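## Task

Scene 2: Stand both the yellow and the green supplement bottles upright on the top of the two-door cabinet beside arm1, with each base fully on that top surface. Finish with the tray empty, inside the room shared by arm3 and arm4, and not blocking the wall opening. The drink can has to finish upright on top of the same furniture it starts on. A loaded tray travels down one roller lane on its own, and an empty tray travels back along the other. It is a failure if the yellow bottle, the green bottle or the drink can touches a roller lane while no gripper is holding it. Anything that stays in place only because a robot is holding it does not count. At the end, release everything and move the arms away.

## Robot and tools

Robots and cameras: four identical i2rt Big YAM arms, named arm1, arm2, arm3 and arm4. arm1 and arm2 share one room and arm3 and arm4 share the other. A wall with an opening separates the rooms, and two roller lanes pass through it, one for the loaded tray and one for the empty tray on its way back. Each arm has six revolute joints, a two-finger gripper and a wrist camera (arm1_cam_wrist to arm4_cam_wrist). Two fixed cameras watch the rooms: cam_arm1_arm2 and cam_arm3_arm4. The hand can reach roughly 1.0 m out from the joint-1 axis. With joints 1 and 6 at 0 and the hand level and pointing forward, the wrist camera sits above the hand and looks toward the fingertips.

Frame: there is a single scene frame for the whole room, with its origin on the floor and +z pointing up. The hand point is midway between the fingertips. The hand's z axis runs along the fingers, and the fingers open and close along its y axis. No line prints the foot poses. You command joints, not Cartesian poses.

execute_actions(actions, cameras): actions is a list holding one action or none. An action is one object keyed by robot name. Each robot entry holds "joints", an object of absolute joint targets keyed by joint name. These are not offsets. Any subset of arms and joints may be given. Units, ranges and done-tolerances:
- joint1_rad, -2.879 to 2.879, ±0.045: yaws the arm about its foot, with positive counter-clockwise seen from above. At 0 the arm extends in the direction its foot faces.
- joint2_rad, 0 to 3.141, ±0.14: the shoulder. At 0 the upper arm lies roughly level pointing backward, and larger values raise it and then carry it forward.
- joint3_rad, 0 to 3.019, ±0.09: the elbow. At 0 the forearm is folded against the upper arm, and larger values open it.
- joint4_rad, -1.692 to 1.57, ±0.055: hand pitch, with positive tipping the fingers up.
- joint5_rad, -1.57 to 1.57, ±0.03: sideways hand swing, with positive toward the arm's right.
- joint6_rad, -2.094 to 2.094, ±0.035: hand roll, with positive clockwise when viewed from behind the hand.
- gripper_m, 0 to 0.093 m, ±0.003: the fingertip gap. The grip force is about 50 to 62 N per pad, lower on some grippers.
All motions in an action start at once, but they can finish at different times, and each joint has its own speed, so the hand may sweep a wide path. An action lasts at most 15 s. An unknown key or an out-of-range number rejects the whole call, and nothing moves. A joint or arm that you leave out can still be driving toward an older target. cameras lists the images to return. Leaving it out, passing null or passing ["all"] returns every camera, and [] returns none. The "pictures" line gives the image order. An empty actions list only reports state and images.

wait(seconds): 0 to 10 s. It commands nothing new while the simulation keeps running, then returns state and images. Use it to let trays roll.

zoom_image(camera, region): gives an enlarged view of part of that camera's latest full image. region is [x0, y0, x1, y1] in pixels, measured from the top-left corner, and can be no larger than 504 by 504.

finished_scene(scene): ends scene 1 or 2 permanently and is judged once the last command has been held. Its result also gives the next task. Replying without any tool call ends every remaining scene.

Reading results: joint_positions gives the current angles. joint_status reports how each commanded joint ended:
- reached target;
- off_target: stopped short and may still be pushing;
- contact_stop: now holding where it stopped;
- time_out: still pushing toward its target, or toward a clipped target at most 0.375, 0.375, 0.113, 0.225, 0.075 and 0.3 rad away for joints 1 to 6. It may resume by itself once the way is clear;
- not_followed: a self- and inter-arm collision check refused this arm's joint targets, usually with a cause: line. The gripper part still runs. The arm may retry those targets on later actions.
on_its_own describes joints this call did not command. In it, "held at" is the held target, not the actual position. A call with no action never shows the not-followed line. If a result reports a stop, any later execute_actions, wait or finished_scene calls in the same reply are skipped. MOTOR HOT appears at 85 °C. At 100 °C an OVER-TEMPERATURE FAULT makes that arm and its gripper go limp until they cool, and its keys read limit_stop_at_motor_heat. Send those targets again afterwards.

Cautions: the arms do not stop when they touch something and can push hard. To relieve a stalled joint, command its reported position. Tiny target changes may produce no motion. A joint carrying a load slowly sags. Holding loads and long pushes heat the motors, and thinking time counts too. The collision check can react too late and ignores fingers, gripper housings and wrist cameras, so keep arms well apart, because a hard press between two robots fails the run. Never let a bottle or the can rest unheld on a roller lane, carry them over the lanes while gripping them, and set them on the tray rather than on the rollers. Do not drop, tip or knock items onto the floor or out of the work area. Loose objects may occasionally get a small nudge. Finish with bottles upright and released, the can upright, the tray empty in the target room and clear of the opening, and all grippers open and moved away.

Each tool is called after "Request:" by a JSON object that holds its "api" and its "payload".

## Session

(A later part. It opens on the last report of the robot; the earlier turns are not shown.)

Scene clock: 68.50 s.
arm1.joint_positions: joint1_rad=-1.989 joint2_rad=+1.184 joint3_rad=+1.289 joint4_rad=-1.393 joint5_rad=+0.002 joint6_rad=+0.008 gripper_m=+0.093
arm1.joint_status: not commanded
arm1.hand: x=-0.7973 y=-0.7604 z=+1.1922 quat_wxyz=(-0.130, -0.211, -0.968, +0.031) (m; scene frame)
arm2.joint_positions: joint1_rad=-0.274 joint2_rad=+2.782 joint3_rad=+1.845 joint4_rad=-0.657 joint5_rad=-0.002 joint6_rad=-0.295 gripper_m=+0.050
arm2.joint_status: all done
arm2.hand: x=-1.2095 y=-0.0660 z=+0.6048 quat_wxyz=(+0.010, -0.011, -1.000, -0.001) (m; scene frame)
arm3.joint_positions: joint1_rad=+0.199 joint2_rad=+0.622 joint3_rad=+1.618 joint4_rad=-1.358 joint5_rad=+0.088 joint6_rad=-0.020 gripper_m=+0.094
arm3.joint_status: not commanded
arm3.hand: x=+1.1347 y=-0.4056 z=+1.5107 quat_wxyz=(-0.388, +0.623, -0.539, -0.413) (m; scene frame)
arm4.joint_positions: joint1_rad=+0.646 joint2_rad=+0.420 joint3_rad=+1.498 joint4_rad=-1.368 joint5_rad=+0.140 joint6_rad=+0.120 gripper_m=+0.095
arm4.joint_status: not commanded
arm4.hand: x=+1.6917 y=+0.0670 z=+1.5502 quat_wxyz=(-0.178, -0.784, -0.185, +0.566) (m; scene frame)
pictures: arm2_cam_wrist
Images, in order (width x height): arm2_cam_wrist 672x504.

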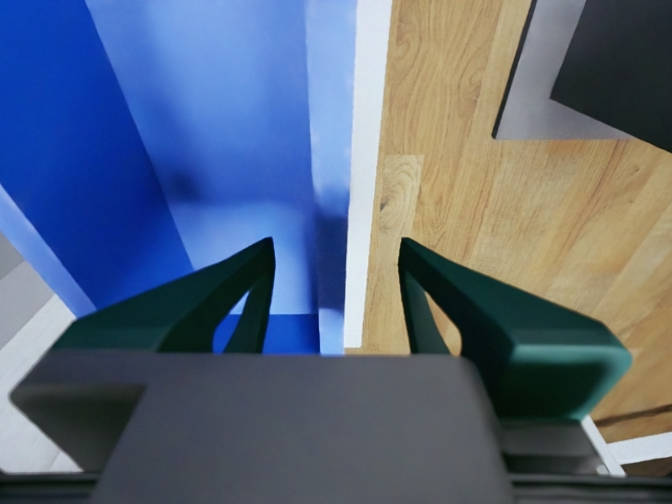

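Request:
{"api": "execute_actions", "payload": {"actions": [{"arm2":{"joints":{"joint2_rad":2.782,"gripper_m":0}}}], "cameras": ["arm2_cam_wrist"]}}

Request:
{"api": "execute_actions", "payload": {"actions": [{"arm2":{"joints":{"joint2_rad":2.42,"joint3_rad":1.69,"joint4_rad":-0.85}}}], "cameras": ["arm2_cam_wrist","cam_arm1_arm2"]}}

Scene clock: 69.60 s.
arm1.joint_positions: joint1_rad=-1.989 joint2_rad=+1.184 joint3_rad=+1.289 joint4_rad=-1.393 joint5_rad=+0.002 joint6_rad=+0.008 gripper_m=+0.093
arm1.joint_status: not commanded
arm1.hand: x=-0.7973 y=-0.7604 z=+1.1922 quat_wxyz=(-0.130, -0.211, -0.968, +0.031) (m; scene frame)
arm2.joint_positions: joint1_rad=-0.274 joint2_rad=+2.782 joint3_rad=+1.845 joint4_rad=-0.657 joint5_rad=-0.003 joint6_rad=-0.295 gripper_m=+0.011
arm2.joint_status: gripper_m off_target (ended at +0.011, target +0.000); the others done
arm2.hand: x=-1.2094 y=-0.0657 z=+0.6048 quat_wxyz=(+0.010, -0.011, -1.000, -0.001) (m; scene frame)
arm3.joint_positions: joint1_rad=+0.199 joint2_rad=+0.622 joint3_rad=+1.618 joint4_rad=-1.358 joint5_rad=+0.088 joint6_rad=-0.020 gripper_m=+0.094
arm3.joint_status: not commanded
arm3.hand: x=+1.1347 y=-0.4056 z=+1.5107 quat_wxyz=(-0.388, +0.623, -0.539, -0.413) (m; scene frame)
arm4.joint_positions: joint1_rad=+0.646 joint2_rad=+0.420 joint3_rad=+1.498 joint4_rad=-1.368 joint5_rad=+0.140 joint6_rad=+0.120 gripper_m=+0.095
arm4.joint_status: not commanded
arm4.hand: x=+1.6917 y=+0.0670 z=+1.5502 quat_wxyz=(-0.178, -0.784, -0.185, +0.566) (m; scene frame)
pictures: arm2_cam_wrist
Images, in order (width x height): arm2_cam_wrist 672x504.

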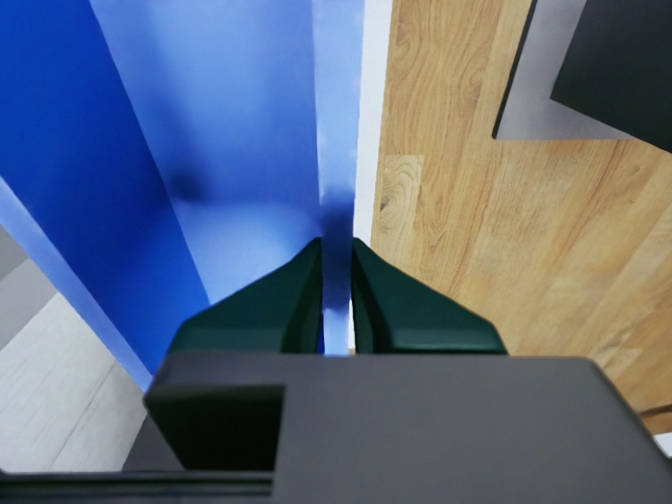

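Scene clock: 71.03 s.
arm1.joint_positions: joint1_rad=-1.989 joint2_rad=+1.184 joint3_rad=+1.289 joint4_rad=-1.393 joint5_rad=+0.002 joint6_rad=+0.008 gripper_m=+0.093
arm1.joint_status: not commanded
arm1.hand: x=-0.7973 y=-0.7604 z=+1.1922 quat_wxyz=(-0.130, -0.211, -0.968, +0.031) (m; scene frame)
arm2.joint_positions: joint1_rad=-0.273 joint2_rad=+2.436 joint3_rad=+1.677 joint4_rad=-0.836 joint5_rad=+0.001 joint6_rad=-0.293 gripper_m=+0.011
arm2.joint_status: all done
arm2.hand: x=-1.2056 y=-0.0659 z=+0.7734 quat_wxyz=(+0.012, -0.011, -1.000, +0.000) (m; scene frame)
arm3.joint_positions: joint1_rad=+0.199 joint2_rad=+0.622 joint3_rad=+1.618 joint4_rad=-1.358 joint5_rad=+0.088 joint6_rad=-0.020 gripper_m=+0.094
arm3.joint_status: not commanded
arm3.hand: x=+1.1347 y=-0.4056 z=+1.5107 quat_wxyz=(-0.388, +0.623, -0.539, -0.413) (m; scene frame)
arm4.joint_positions: joint1_rad=+0.646 joint2_rad=+0.420 joint3_rad=+1.498 joint4_rad=-1.368 joint5_rad=+0.140 joint6_rad=+0.120 gripper_m=+0.095
arm4.joint_status: not commanded
arm4.hand: x=+1.6917 y=+0.0670 z=+1.5502 quat_wxyz=(-0.178, -0.784, -0.185, +0.566) (m; scene frame)
pictures: arm2_cam_wrist, cam_arm1_arm2
Images, in order (width x height): arm2_cam_wrist 672x504, cam_arm1_arm2 672x504.

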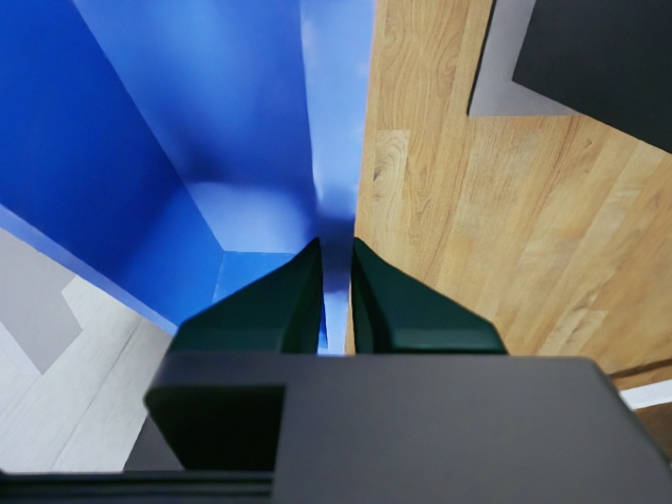

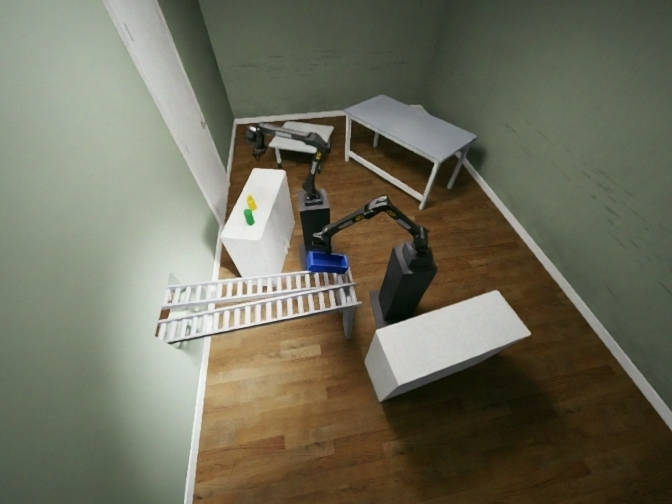

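Request:
{"api": "execute_actions", "payload": {"actions": [{"arm2":{"joints":{"joint2_rad":1.99,"joint3_rad":1.76,"joint4_rad":-1.33}}}], "cameras": ["arm2_cam_wrist"]}}

Request:
{"api": "execute_actions", "payload": {"actions": [{"arm2":{"joints":{"joint1_rad":0.16,"joint6_rad":0.15}}}], "cameras": ["arm2_cam_wrist","cam_arm1_arm2"]}}

Scene clock: 74.10 s.
arm1.joint_positions: joint1_rad=-1.989 joint2_rad=+1.184 joint3_rad=+1.289 joint4_rad=-1.393 joint5_rad=+0.002 joint6_rad=+0.008 gripper_m=+0.093
arm1.joint_status: not commanded
arm1.hand: x=-0.7973 y=-0.7604 z=+1.1922 quat_wxyz=(-0.130, -0.211, -0.968, +0.031) (m; scene frame)
arm2.joint_positions: joint1_rad=-0.273 joint2_rad=+2.022 joint3_rad=+1.739 joint4_rad=-1.315 joint5_rad=+0.001 joint6_rad=-0.293 gripper_m=+0.011
arm2.joint_status: all done
arm2.hand: x=-1.2221 y=-0.0588 z=+1.0472 quat_wxyz=(+0.013, -0.012, -1.000, -0.001) (m; scene frame)
arm3.joint_positions: joint1_rad=+0.199 joint2_rad=+0.622 joint3_rad=+1.618 joint4_rad=-1.358 joint5_rad=+0.088 joint6_rad=-0.020 gripper_m=+0.094
arm3.joint_status: not commanded
arm3.hand: x=+1.1347 y=-0.4056 z=+1.5107 quat_wxyz=(-0.388, +0.623, -0.539, -0.413) (m; scene frame)
arm4.joint_positions: joint1_rad=+0.646 joint2_rad=+0.420 joint3_rad=+1.498 joint4_rad=-1.368 joint5_rad=+0.140 joint6_rad=+0.120 gripper_m=+0.095
arm4.joint_status: not commanded
arm4.hand: x=+1.6917 y=+0.0670 z=+1.5502 quat_wxyz=(-0.178, -0.784, -0.185, +0.566) (m; scene frame)
pictures: arm2_cam_wrist
Images, in order (width x height): arm2_cam_wrist 672x504.

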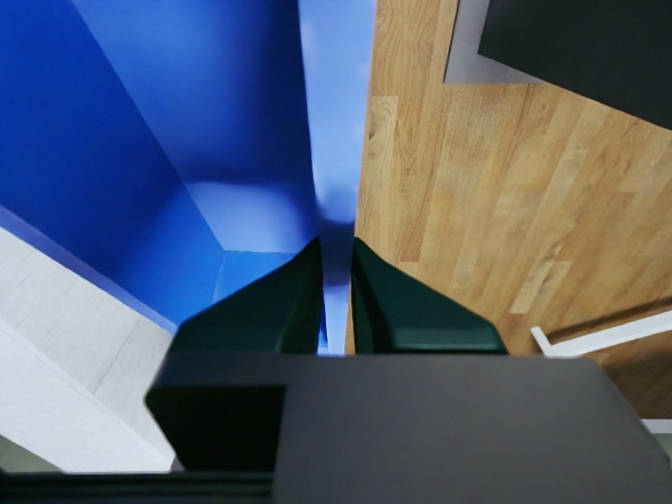

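Scene clock: 75.63 s.
arm1.joint_positions: joint1_rad=-1.989 joint2_rad=+1.184 joint3_rad=+1.289 joint4_rad=-1.393 joint5_rad=+0.002 joint6_rad=+0.008 gripper_m=+0.093
arm1.joint_status: not commanded
arm1.hand: x=-0.7973 y=-0.7604 z=+1.1922 quat_wxyz=(-0.130, -0.211, -0.968, +0.031) (m; scene frame)
arm2.joint_positions: joint1_rad=+0.152 joint2_rad=+2.022 joint3_rad=+1.739 joint4_rad=-1.315 joint5_rad=+0.002 joint6_rad=+0.140 gripper_m=+0.011
arm2.joint_status: all done
arm2.hand: x=-1.1955 y=+0.1963 z=+1.0455 quat_wxyz=(+0.013, -0.015, -1.000, +0.006) (m; scene frame)
arm3.joint_positions: joint1_rad=+0.199 joint2_rad=+0.622 joint3_rad=+1.618 joint4_rad=-1.358 joint5_rad=+0.088 joint6_rad=-0.020 gripper_m=+0.094
arm3.joint_status: not commanded
arm3.hand: x=+1.1347 y=-0.4056 z=+1.5107 quat_wxyz=(-0.388, +0.623, -0.539, -0.413) (m; scene frame)
arm4.joint_positions: joint1_rad=+0.646 joint2_rad=+0.420 joint3_rad=+1.498 joint4_rad=-1.368 joint5_rad=+0.140 joint6_rad=+0.120 gripper_m=+0.095
arm4.joint_status: not commanded
arm4.hand: x=+1.6917 y=+0.0670 z=+1.5502 quat_wxyz=(-0.178, -0.784, -0.185, +0.566) (m; scene frame)
pictures: arm2_cam_wrist, cam_arm1_arm2
Images, in order (width x height): arm2_cam_wrist 672x504, cam_arm1_arm2 672x504.

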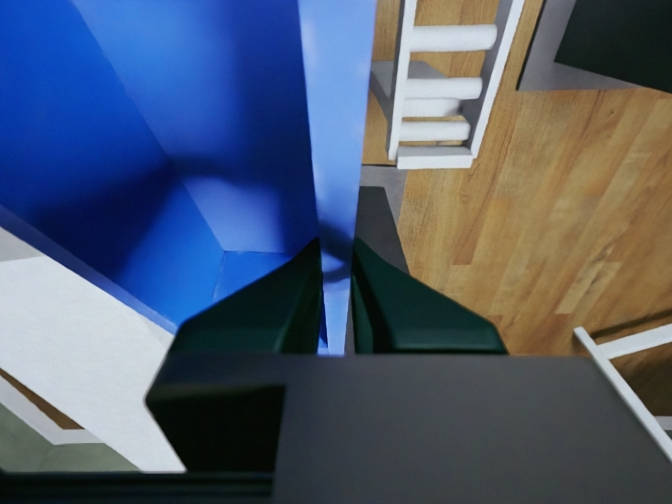

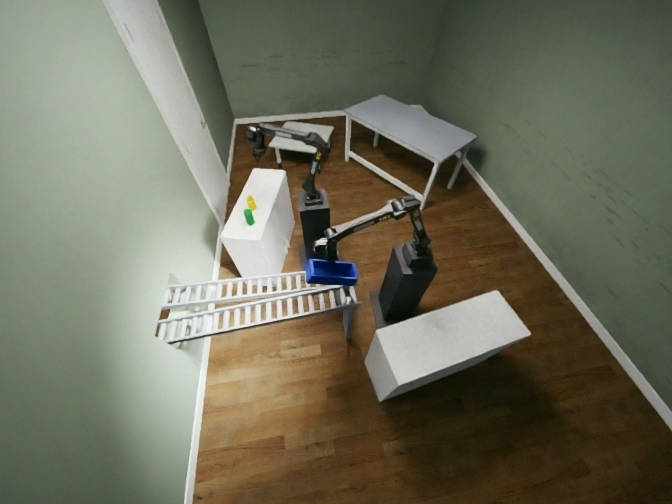

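Request:
{"api": "execute_actions", "payload": {"actions": [{"arm2":{"joints":{"joint1_rad":0.165,"joint2_rad":2.32,"joint3_rad":1.76,"joint4_rad":-0.99}}}], "cameras": ["arm2_cam_wrist","cam_arm1_arm2"]}}

Scene clock: 77.90 s.
arm1.joint_positions: joint1_rad=-1.989 joint2_rad=+1.184 joint3_rad=+1.289 joint4_rad=-1.393 joint5_rad=+0.002 joint6_rad=+0.008 gripper_m=+0.093
arm1.joint_status: not commanded
arm1.hand: x=-0.7973 y=-0.7604 z=+1.1922 quat_wxyz=(-0.130, -0.211, -0.968, +0.031) (m; scene frame)
arm2.joint_positions: joint1_rad=+0.152 joint2_rad=+2.347 joint3_rad=+1.727 joint4_rad=-1.004 joint5_rad=+0.001 joint6_rad=+0.143 gripper_m=+0.011
arm2.joint_status: all done
arm2.hand: x=-1.1704 y=+0.1977 z=+0.8417 quat_wxyz=(+0.026, -0.017, -0.999, +0.007) (m; scene frame)
arm3.joint_positions: joint1_rad=+0.199 joint2_rad=+0.622 joint3_rad=+1.618 joint4_rad=-1.358 joint5_rad=+0.088 joint6_rad=-0.020 gripper_m=+0.094
arm3.joint_status: not commanded
arm3.hand: x=+1.1347 y=-0.4056 z=+1.5107 quat_wxyz=(-0.388, +0.623, -0.539, -0.413) (m; scene frame)
arm4.joint_positions: joint1_rad=+0.646 joint2_rad=+0.420 joint3_rad=+1.498 joint4_rad=-1.368 joint5_rad=+0.140 joint6_rad=+0.120 gripper_m=+0.095
arm4.joint_status: not commanded
arm4.hand: x=+1.6917 y=+0.0670 z=+1.5502 quat_wxyz=(-0.178, -0.784, -0.185, +0.566) (m; scene frame)
pictures: arm2_cam_wrist, cam_arm1_arm2
Images, in order (width x height): arm2_cam_wrist 672x504, cam_arm1_arm2 672x504.

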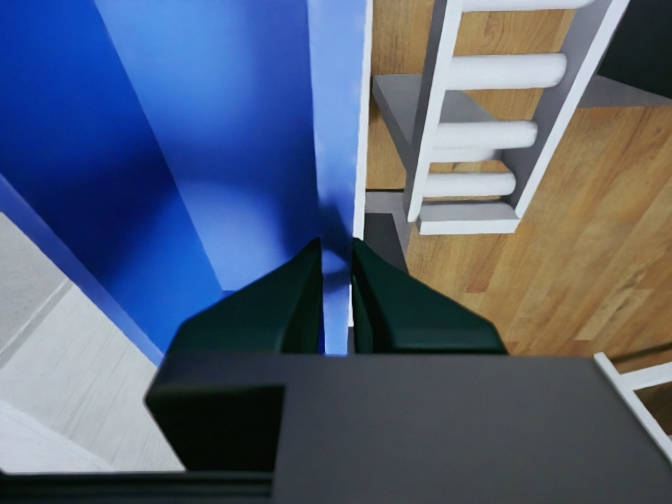

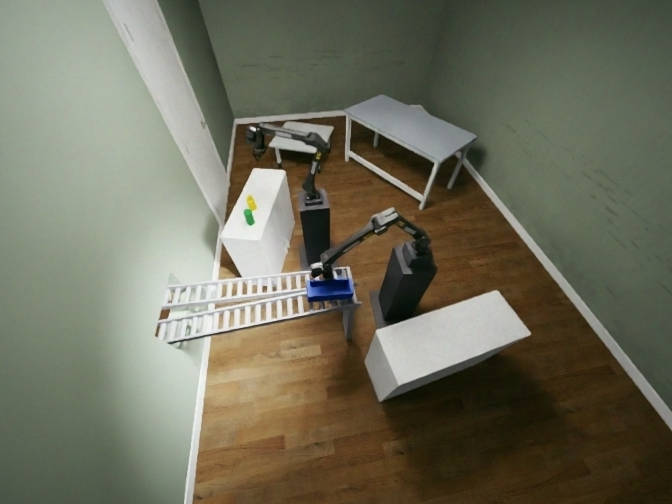

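Request:
{"api": "execute_actions", "payload": {"actions": [{"arm2":{"joints":{"joint2_rad":2.40,"joint3_rad":1.74,"joint4_rad":-0.92}}}], "cameras": ["arm2_cam_wrist","cam_arm1_arm2"]}}

Scene clock: 80.77 s.
arm1.joint_positions: joint1_rad=-1.989 joint2_rad=+1.184 joint3_rad=+1.289 joint4_rad=-1.393 joint5_rad=+0.002 joint6_rad=+0.008 gripper_m=+0.093
arm1.joint_status: not commanded
arm1.hand: x=-0.7973 y=-0.7604 z=+1.1922 quat_wxyz=(-0.130, -0.211, -0.968, +0.031) (m; scene frame)
arm2.joint_positions: joint1_rad=+0.154 joint2_rad=+2.427 joint3_rad=+1.726 joint4_rad=-0.935 joint5_rad=+0.001 joint6_rad=+0.143 gripper_m=+0.011
arm2.joint_status: all done
arm2.hand: x=-1.1755 y=+0.1981 z=+0.7917 quat_wxyz=(+0.032, -0.016, -0.999, +0.008) (m; scene frame)
arm3.joint_positions: joint1_rad=+0.199 joint2_rad=+0.622 joint3_rad=+1.618 joint4_rad=-1.358 joint5_rad=+0.088 joint6_rad=-0.020 gripper_m=+0.094
arm3.joint_status: not commanded
arm3.hand: x=+1.1347 y=-0.4056 z=+1.5107 quat_wxyz=(-0.388, +0.623, -0.539, -0.413) (m; scene frame)
arm4.joint_positions: joint1_rad=+0.646 joint2_rad=+0.420 joint3_rad=+1.498 joint4_rad=-1.368 joint5_rad=+0.140 joint6_rad=+0.120 gripper_m=+0.095
arm4.joint_status: not commanded
arm4.hand: x=+1.6917 y=+0.0670 z=+1.5502 quat_wxyz=(-0.178, -0.784, -0.185, +0.566) (m; scene frame)
pictures: arm2_cam_wrist, cam_arm1_arm2
Images, in order (width x height): arm2_cam_wrist 672x504, cam_arm1_arm2 672x504.

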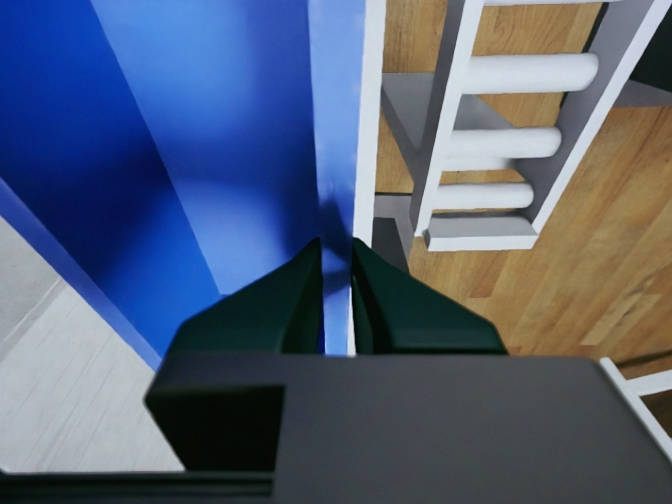

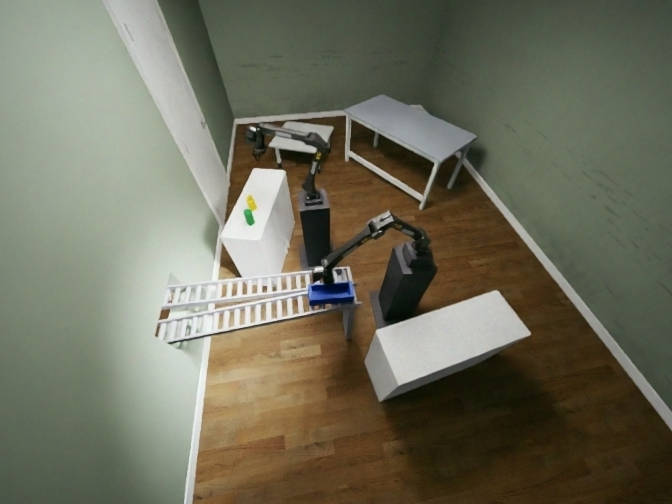

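Request:
{"api": "execute_actions", "payload": {"actions": [{"arm2":{"joints":{"joint2_rad":2.46,"joint3_rad":1.79,"joint4_rad":-0.89}}}], "cameras": ["arm2_cam_wrist","cam_arm1_arm2"]}}

Scene clock: 82.00 s.
arm1.joint_positions: joint1_rad=-1.989 joint2_rad=+1.184 joint3_rad=+1.289 joint4_rad=-1.393 joint5_rad=+0.002 joint6_rad=+0.008 gripper_m=+0.093
arm1.joint_status: not commanded
arm1.hand: x=-0.7973 y=-0.7604 z=+1.1922 quat_wxyz=(-0.130, -0.211, -0.968, +0.031) (m; scene frame)
arm2.joint_positions: joint1_rad=+0.154 joint2_rad=+2.462 joint3_rad=+1.752 joint4_rad=-0.909 joint5_rad=+0.001 joint6_rad=+0.143 gripper_m=+0.011
arm2.joint_status: all done
arm2.hand: x=-1.1671 y=+0.1990 z=+0.7772 quat_wxyz=(+0.024, -0.016, -1.000, +0.007) (m; scene frame)
arm3.joint_positions: joint1_rad=+0.199 joint2_rad=+0.622 joint3_rad=+1.618 joint4_rad=-1.358 joint5_rad=+0.088 joint6_rad=-0.020 gripper_m=+0.094
arm3.joint_status: not commanded
arm3.hand: x=+1.1347 y=-0.4056 z=+1.5107 quat_wxyz=(-0.388, +0.623, -0.539, -0.413) (m; scene frame)
arm4.joint_positions: joint1_rad=+0.646 joint2_rad=+0.420 joint3_rad=+1.498 joint4_rad=-1.368 joint5_rad=+0.140 joint6_rad=+0.120 gripper_m=+0.095
arm4.joint_status: not commanded
arm4.hand: x=+1.6917 y=+0.0670 z=+1.5502 quat_wxyz=(-0.178, -0.784, -0.185, +0.566) (m; scene frame)
pictures: arm2_cam_wrist, cam_arm1_arm2
Images, in order (width x height): arm2_cam_wrist 672x504, cam_arm1_arm2 672x504.

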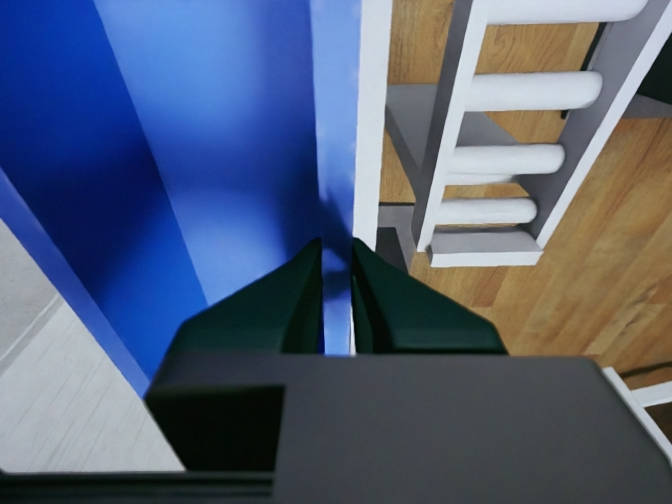

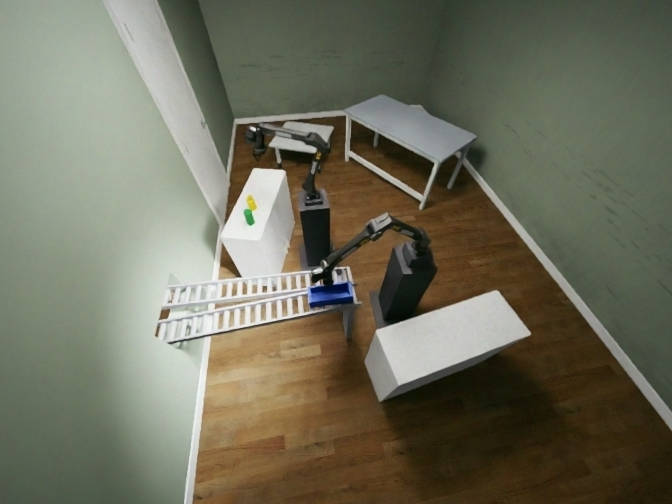

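The tray has rotated as its rear touched; it's nearly seated. One more small step and release.

Request:
{"api": "execute_actions", "payload": {"actions": [{"arm2":{"joints":{"joint2_rad":2.49,"joint4_rad":-0.87}}}], "cameras": ["arm2_cam_wrist"]}}

Scene clock: 83.03 s.
arm1.joint_positions: joint1_rad=-1.989 joint2_rad=+1.184 joint3_rad=+1.289 joint4_rad=-1.393 joint5_rad=+0.002 joint6_rad=+0.008 gripper_m=+0.093
arm1.joint_status: not commanded
arm1.hand: x=-0.7973 y=-0.7604 z=+1.1922 quat_wxyz=(-0.130, -0.211, -0.968, +0.031) (m; scene frame)
arm2.joint_positions: joint1_rad=+0.154 joint2_rad=+2.481 joint3_rad=+1.757 joint4_rad=-0.888 joint5_rad=+0.001 joint6_rad=+0.143 gripper_m=+0.011
arm2.joint_status: all done
arm2.hand: x=-1.1652 y=+0.1992 z=+0.7667 quat_wxyz=(+0.020, -0.016, -1.000, +0.006) (m; scene frame)
arm3.joint_positions: joint1_rad=+0.199 joint2_rad=+0.622 joint3_rad=+1.618 joint4_rad=-1.358 joint5_rad=+0.088 joint6_rad=-0.020 gripper_m=+0.094
arm3.joint_status: not commanded
arm3.hand: x=+1.1347 y=-0.4056 z=+1.5107 quat_wxyz=(-0.388, +0.623, -0.539, -0.413) (m; scene frame)
arm4.joint_positions: joint1_rad=+0.646 joint2_rad=+0.420 joint3_rad=+1.498 joint4_rad=-1.368 joint5_rad=+0.140 joint6_rad=+0.120 gripper_m=+0.095
arm4.joint_status: not commanded
arm4.hand: x=+1.6917 y=+0.0670 z=+1.5502 quat_wxyz=(-0.178, -0.784, -0.185, +0.566) (m; scene frame)
pictures: arm2_cam_wrist
Images, in order (width x height): arm2_cam_wrist 672x504.

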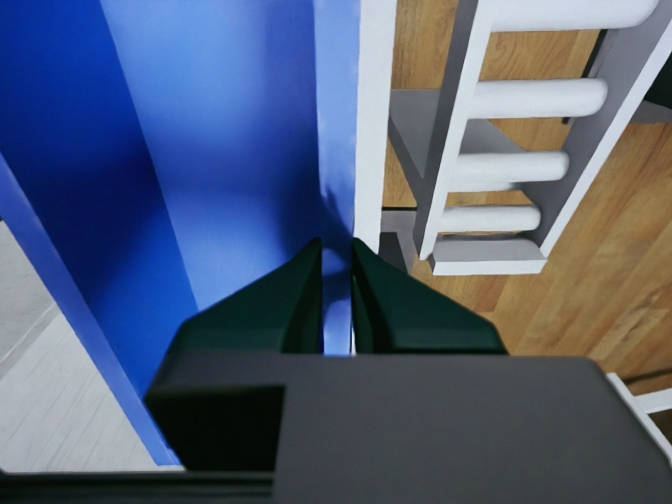

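Request:
{"api": "execute_actions", "payload": {"actions": [{"arm2":{"joints":{"joint2_rad":2.481,"joint3_rad":1.757,"gripper_m":0.04}}}], "cameras": ["arm2_cam_wrist"]}}

Request:
{"api": "execute_actions", "payload": {"actions": [{"arm2":{"joints":{"joint2_rad":2.0,"joint3_rad":1.74,"joint4_rad":-1.32}}}], "cameras": ["cam_arm1_arm2"]}}

Scene clock: 84.00 s.
arm1.joint_positions: joint1_rad=-1.989 joint2_rad=+1.184 joint3_rad=+1.289 joint4_rad=-1.393 joint5_rad=+0.002 joint6_rad=+0.008 gripper_m=+0.093
arm1.joint_status: not commanded
arm1.hand: x=-0.7973 y=-0.7604 z=+1.1922 quat_wxyz=(-0.130, -0.211, -0.968, +0.031) (m; scene frame)
arm2.joint_positions: joint1_rad=+0.155 joint2_rad=+2.481 joint3_rad=+1.756 joint4_rad=-0.887 joint5_rad=+0.001 joint6_rad=+0.143 gripper_m=+0.040
arm2.joint_status: all done
arm2.hand: x=-1.1654 y=+0.1994 z=+0.7664 quat_wxyz=(+0.020, -0.016, -1.000, +0.006) (m; scene frame)
arm3.joint_positions: joint1_rad=+0.199 joint2_rad=+0.622 joint3_rad=+1.618 joint4_rad=-1.358 joint5_rad=+0.088 joint6_rad=-0.020 gripper_m=+0.094
arm3.joint_status: not commanded
arm3.hand: x=+1.1347 y=-0.4056 z=+1.5107 quat_wxyz=(-0.388, +0.623, -0.539, -0.413) (m; scene frame)
arm4.joint_positions: joint1_rad=+0.646 joint2_rad=+0.420 joint3_rad=+1.498 joint4_rad=-1.368 joint5_rad=+0.140 joint6_rad=+0.120 gripper_m=+0.095
arm4.joint_status: not commanded
arm4.hand: x=+1.6917 y=+0.0670 z=+1.5502 quat_wxyz=(-0.178, -0.784, -0.185, +0.566) (m; scene frame)
pictures: arm2_cam_wrist
Images, in order (width x height): arm2_cam_wrist 672x504.

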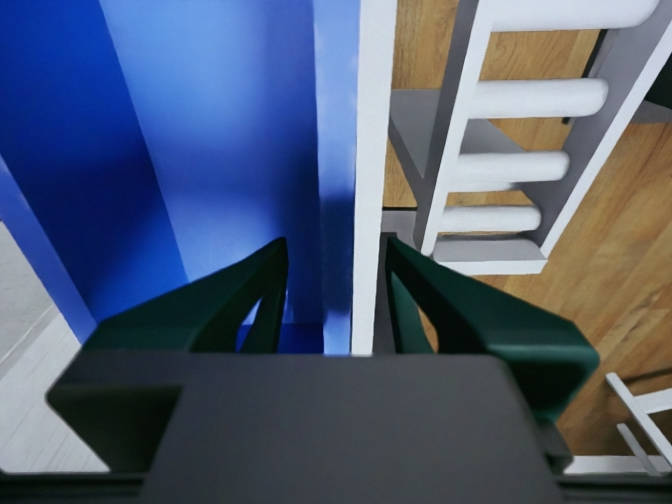

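Scene clock: 85.60 s.
arm1.joint_positions: joint1_rad=-1.989 joint2_rad=+1.184 joint3_rad=+1.289 joint4_rad=-1.393 joint5_rad=+0.002 joint6_rad=+0.008 gripper_m=+0.093
arm1.joint_status: not commanded
arm1.hand: x=-0.7973 y=-0.7604 z=+1.1922 quat_wxyz=(-0.130, -0.211, -0.968, +0.031) (m; scene frame)
arm2.joint_positions: joint1_rad=+0.155 joint2_rad=+2.015 joint3_rad=+1.729 joint4_rad=-1.304 joint5_rad=+0.001 joint6_rad=+0.143 gripper_m=+0.040
arm2.joint_status: all done
arm2.hand: x=-1.1961 y=+0.1978 z=+1.0461 quat_wxyz=(+0.009, -0.016, -1.000, +0.005) (m; scene frame)
arm3.joint_positions: joint1_rad=+0.199 joint2_rad=+0.622 joint3_rad=+1.618 joint4_rad=-1.358 joint5_rad=+0.088 joint6_rad=-0.020 gripper_m=+0.094
arm3.joint_status: not commanded
arm3.hand: x=+1.1347 y=-0.4056 z=+1.5107 quat_wxyz=(-0.388, +0.623, -0.539, -0.413) (m; scene frame)
arm4.joint_positions: joint1_rad=+0.646 joint2_rad=+0.420 joint3_rad=+1.498 joint4_rad=-1.368 joint5_rad=+0.140 joint6_rad=+0.120 gripper_m=+0.095
arm4.joint_status: not commanded
arm4.hand: x=+1.6917 y=+0.0670 z=+1.5502 quat_wxyz=(-0.178, -0.784, -0.185, +0.566) (m; scene frame)
pictures: cam_arm1_arm2
Images, in order (width x height): cam_arm1_arm2 672x504.

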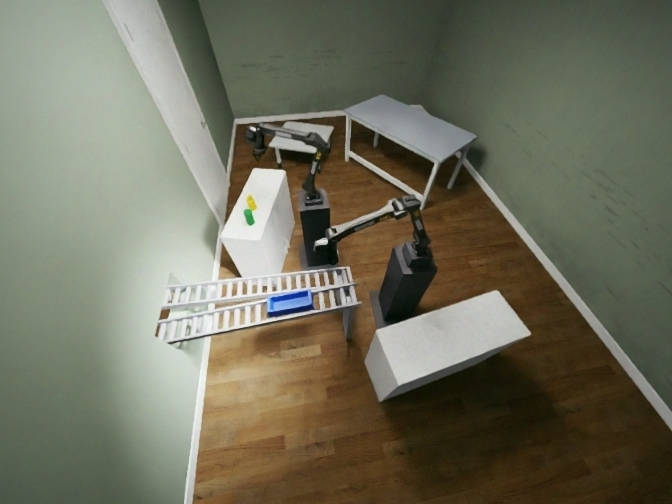

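Rolling.

Request:
{"api": "wait", "payload": {"seconds": 10}}

Request:
{"api": "wait", "payload": {"seconds": 3}}

Scene clock: 95.83 s.
arm1.joint_positions: joint1_rad=-1.989 joint2_rad=+1.184 joint3_rad=+1.289 joint4_rad=-1.393 joint5_rad=+0.002 joint6_rad=+0.008 gripper_m=+0.093
arm1.joint_status: not commanded
arm1.hand: x=-0.7973 y=-0.7604 z=+1.1922 quat_wxyz=(-0.130, -0.211, -0.968, +0.031) (m; scene frame)
arm2.joint_positions: joint1_rad=+0.155 joint2_rad=+2.015 joint3_rad=+1.729 joint4_rad=-1.304 joint5_rad=+0.001 joint6_rad=+0.143 gripper_m=+0.040
arm2.joint_status: all done
arm2.hand: x=-1.1961 y=+0.1978 z=+1.0461 quat_wxyz=(+0.009, -0.016, -1.000, +0.005) (m; scene frame)
arm3.joint_positions: joint1_rad=+0.199 joint2_rad=+0.622 joint3_rad=+1.618 joint4_rad=-1.358 joint5_rad=+0.088 joint6_rad=-0.020 gripper_m=+0.094
arm3.joint_status: not commanded
arm3.hand: x=+1.1347 y=-0.4056 z=+1.5107 quat_wxyz=(-0.388, +0.623, -0.539, -0.413) (m; scene frame)
arm4.joint_positions: joint1_rad=+0.646 joint2_rad=+0.420 joint3_rad=+1.498 joint4_rad=-1.368 joint5_rad=+0.140 joint6_rad=+0.120 gripper_m=+0.095
arm4.joint_status: not commanded
arm4.hand: x=+1.6917 y=+0.0670 z=+1.5502 quat_wxyz=(-0.178, -0.784, -0.185, +0.566) (m; scene frame)
wait: 10.00 s; at rest by 0.03 s
pictures: arm1_cam_wrist, arm2_cam_wrist, arm3_cam_wrist, arm4_cam_wrist, cam_arm1_arm2, cam_arm3_arm4
Images, in order (width x height): arm1_cam_wrist 672x504, arm2_cam_wrist 672x504, arm3_cam_wrist 672x504, arm4_cam_wrist 672x504, cam_arm1_arm2 672x504, cam_arm3_arm4 672x504.

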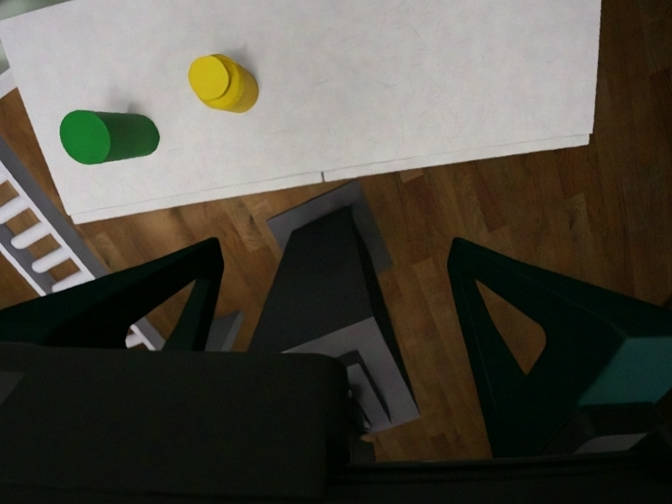

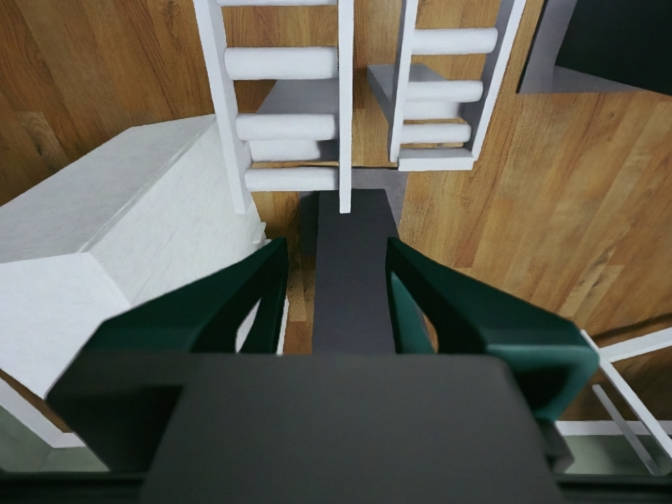

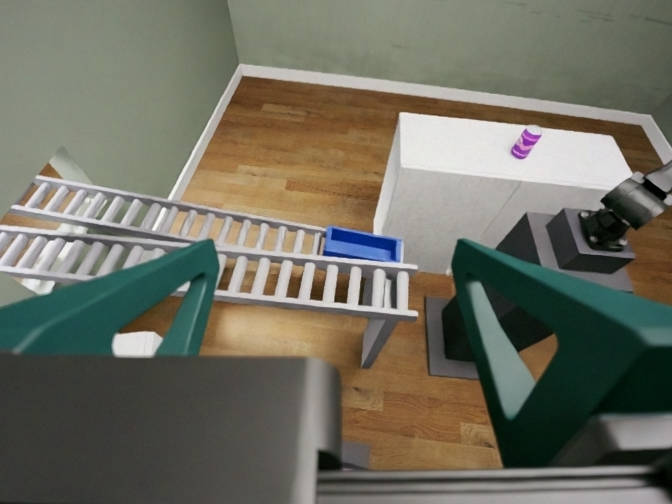

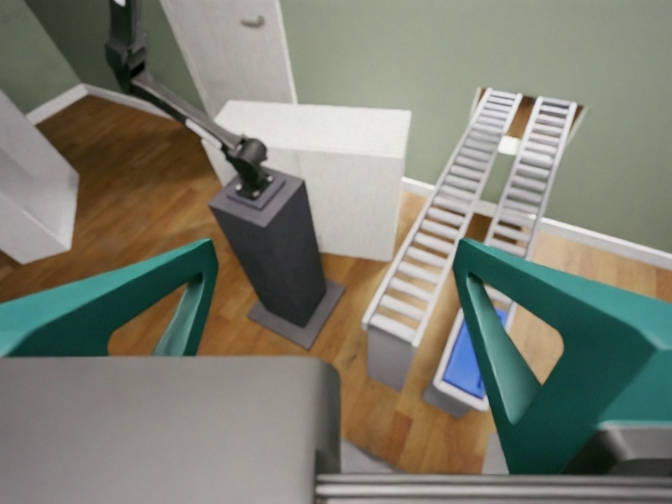

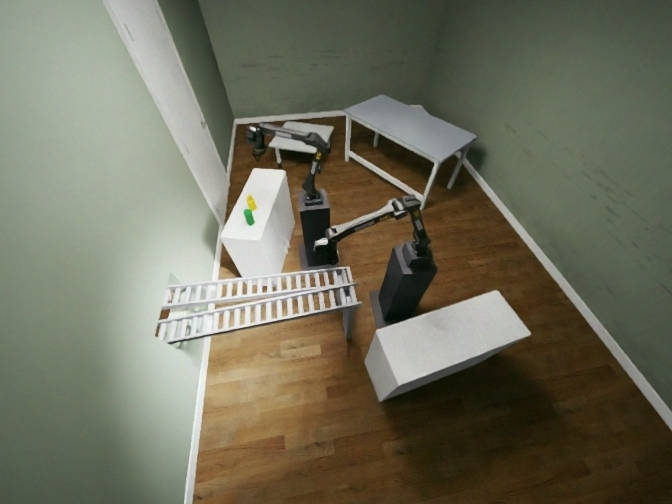

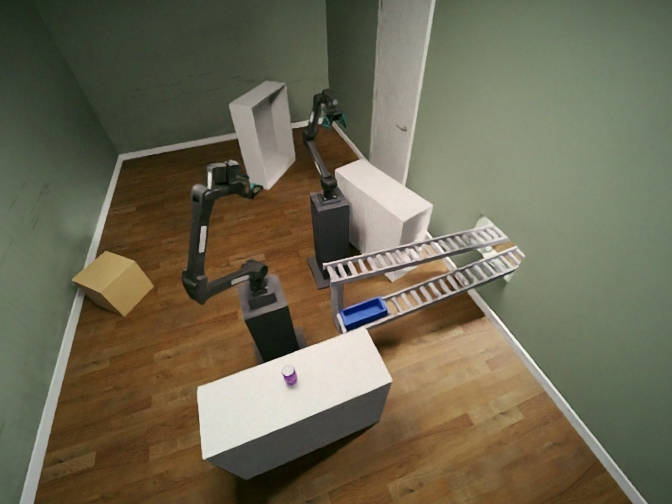

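Scene clock: 98.83 s.
arm1.joint_positions: joint1_rad=-1.989 joint2_rad=+1.184 joint3_rad=+1.289 joint4_rad=-1.393 joint5_rad=+0.002 joint6_rad=+0.008 gripper_m=+0.093
arm1.joint_status: not commanded
arm1.hand: x=-0.7973 y=-0.7604 z=+1.1922 quat_wxyz=(-0.130, -0.211, -0.968, +0.031) (m; scene frame)
arm2.joint_positions: joint1_rad=+0.155 joint2_rad=+2.015 joint3_rad=+1.729 joint4_rad=-1.304 joint5_rad=+0.001 joint6_rad=+0.143 gripper_m=+0.040
arm2.joint_status: all done
arm2.hand: x=-1.1961 y=+0.1978 z=+1.0461 quat_wxyz=(+0.009, -0.016, -1.000, +0.005) (m; scene frame)
arm3.joint_positions: joint1_rad=+0.199 joint2_rad=+0.622 joint3_rad=+1.618 joint4_rad=-1.358 joint5_rad=+0.088 joint6_rad=-0.020 gripper_m=+0.094
arm3.joint_status: not commanded
arm3.hand: x=+1.1347 y=-0.4056 z=+1.5107 quat_wxyz=(-0.388, +0.623, -0.539, -0.413) (m; scene frame)
arm4.joint_positions: joint1_rad=+0.646 joint2_rad=+0.420 joint3_rad=+1.498 joint4_rad=-1.368 joint5_rad=+0.140 joint6_rad=+0.120 gripper_m=+0.095
arm4.joint_status: not commanded
arm4.hand: x=+1.6917 y=+0.0670 z=+1.5502 quat_wxyz=(-0.178, -0.784, -0.185, +0.566) (m; scene frame)
wait: 3.00 s; at rest by 0.27 s
pictures: arm1_cam_wrist, arm2_cam_wrist, arm3_cam_wrist, arm4_cam_wrist, cam_arm1_arm2, cam_arm3_arm4
Images, in order (width x height): arm1_cam_wrist 672x504, arm2_cam_wrist 672x504, arm3_cam_wrist 672x504, arm4_cam_wrist 672x504, cam_arm1_arm2 672x504, cam_arm3_arm4 672x504.

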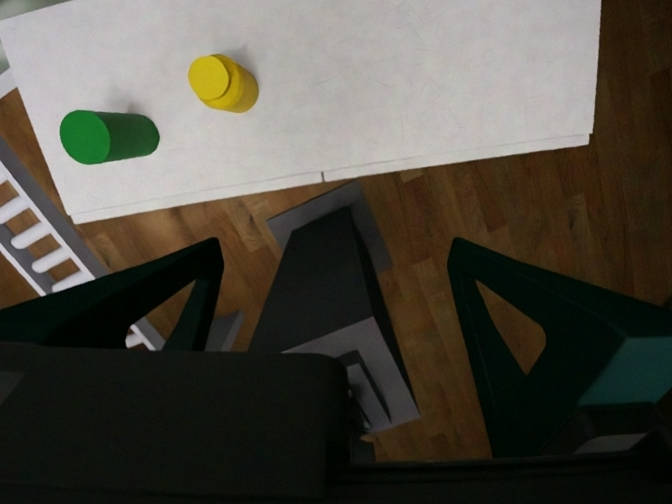

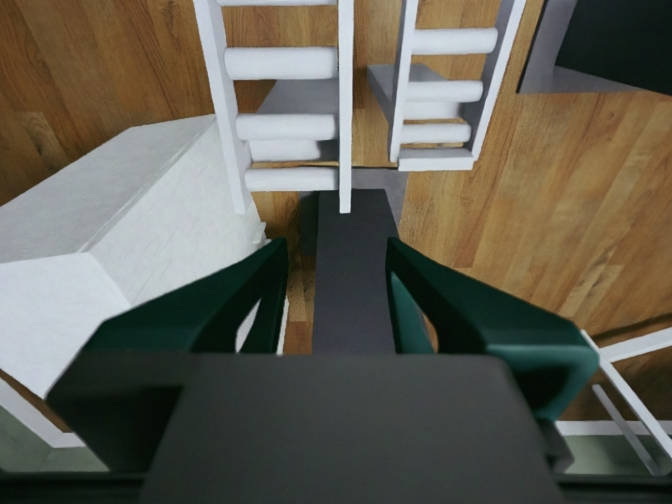

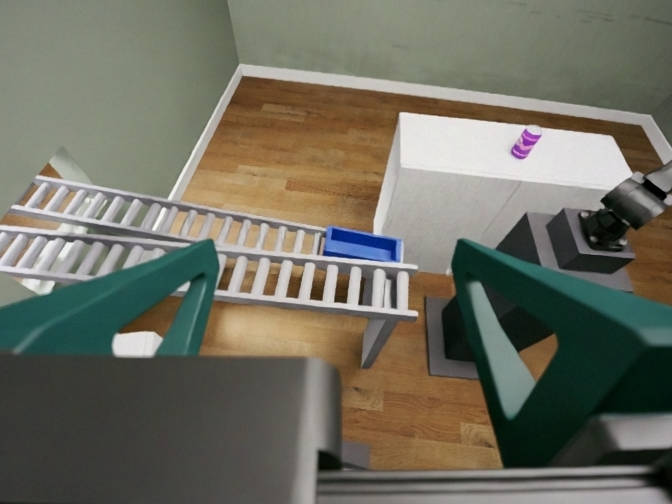

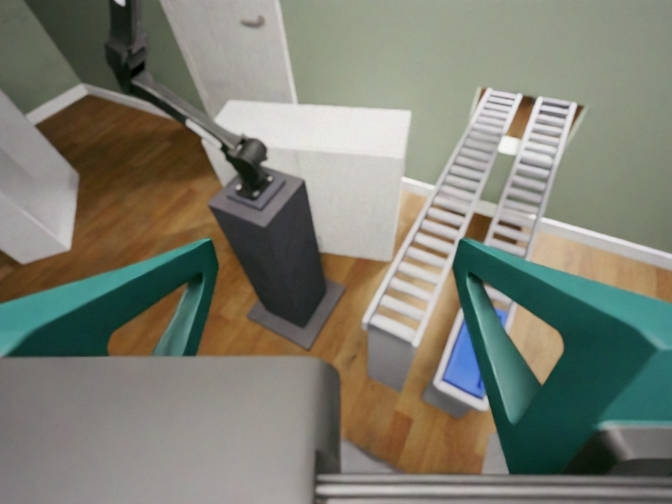

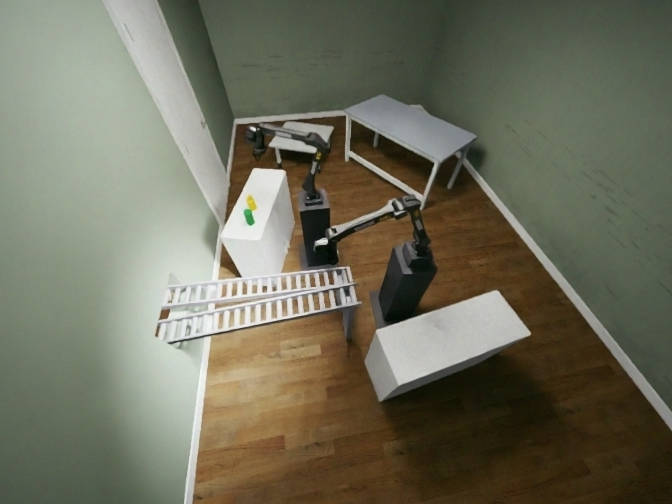

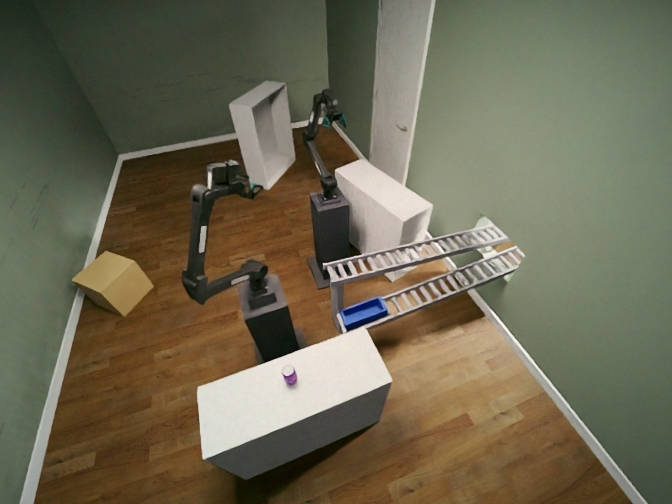

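Request:
{"api": "finished_scene", "payload": {"scene": 2}}

The scene is finished: the task was done.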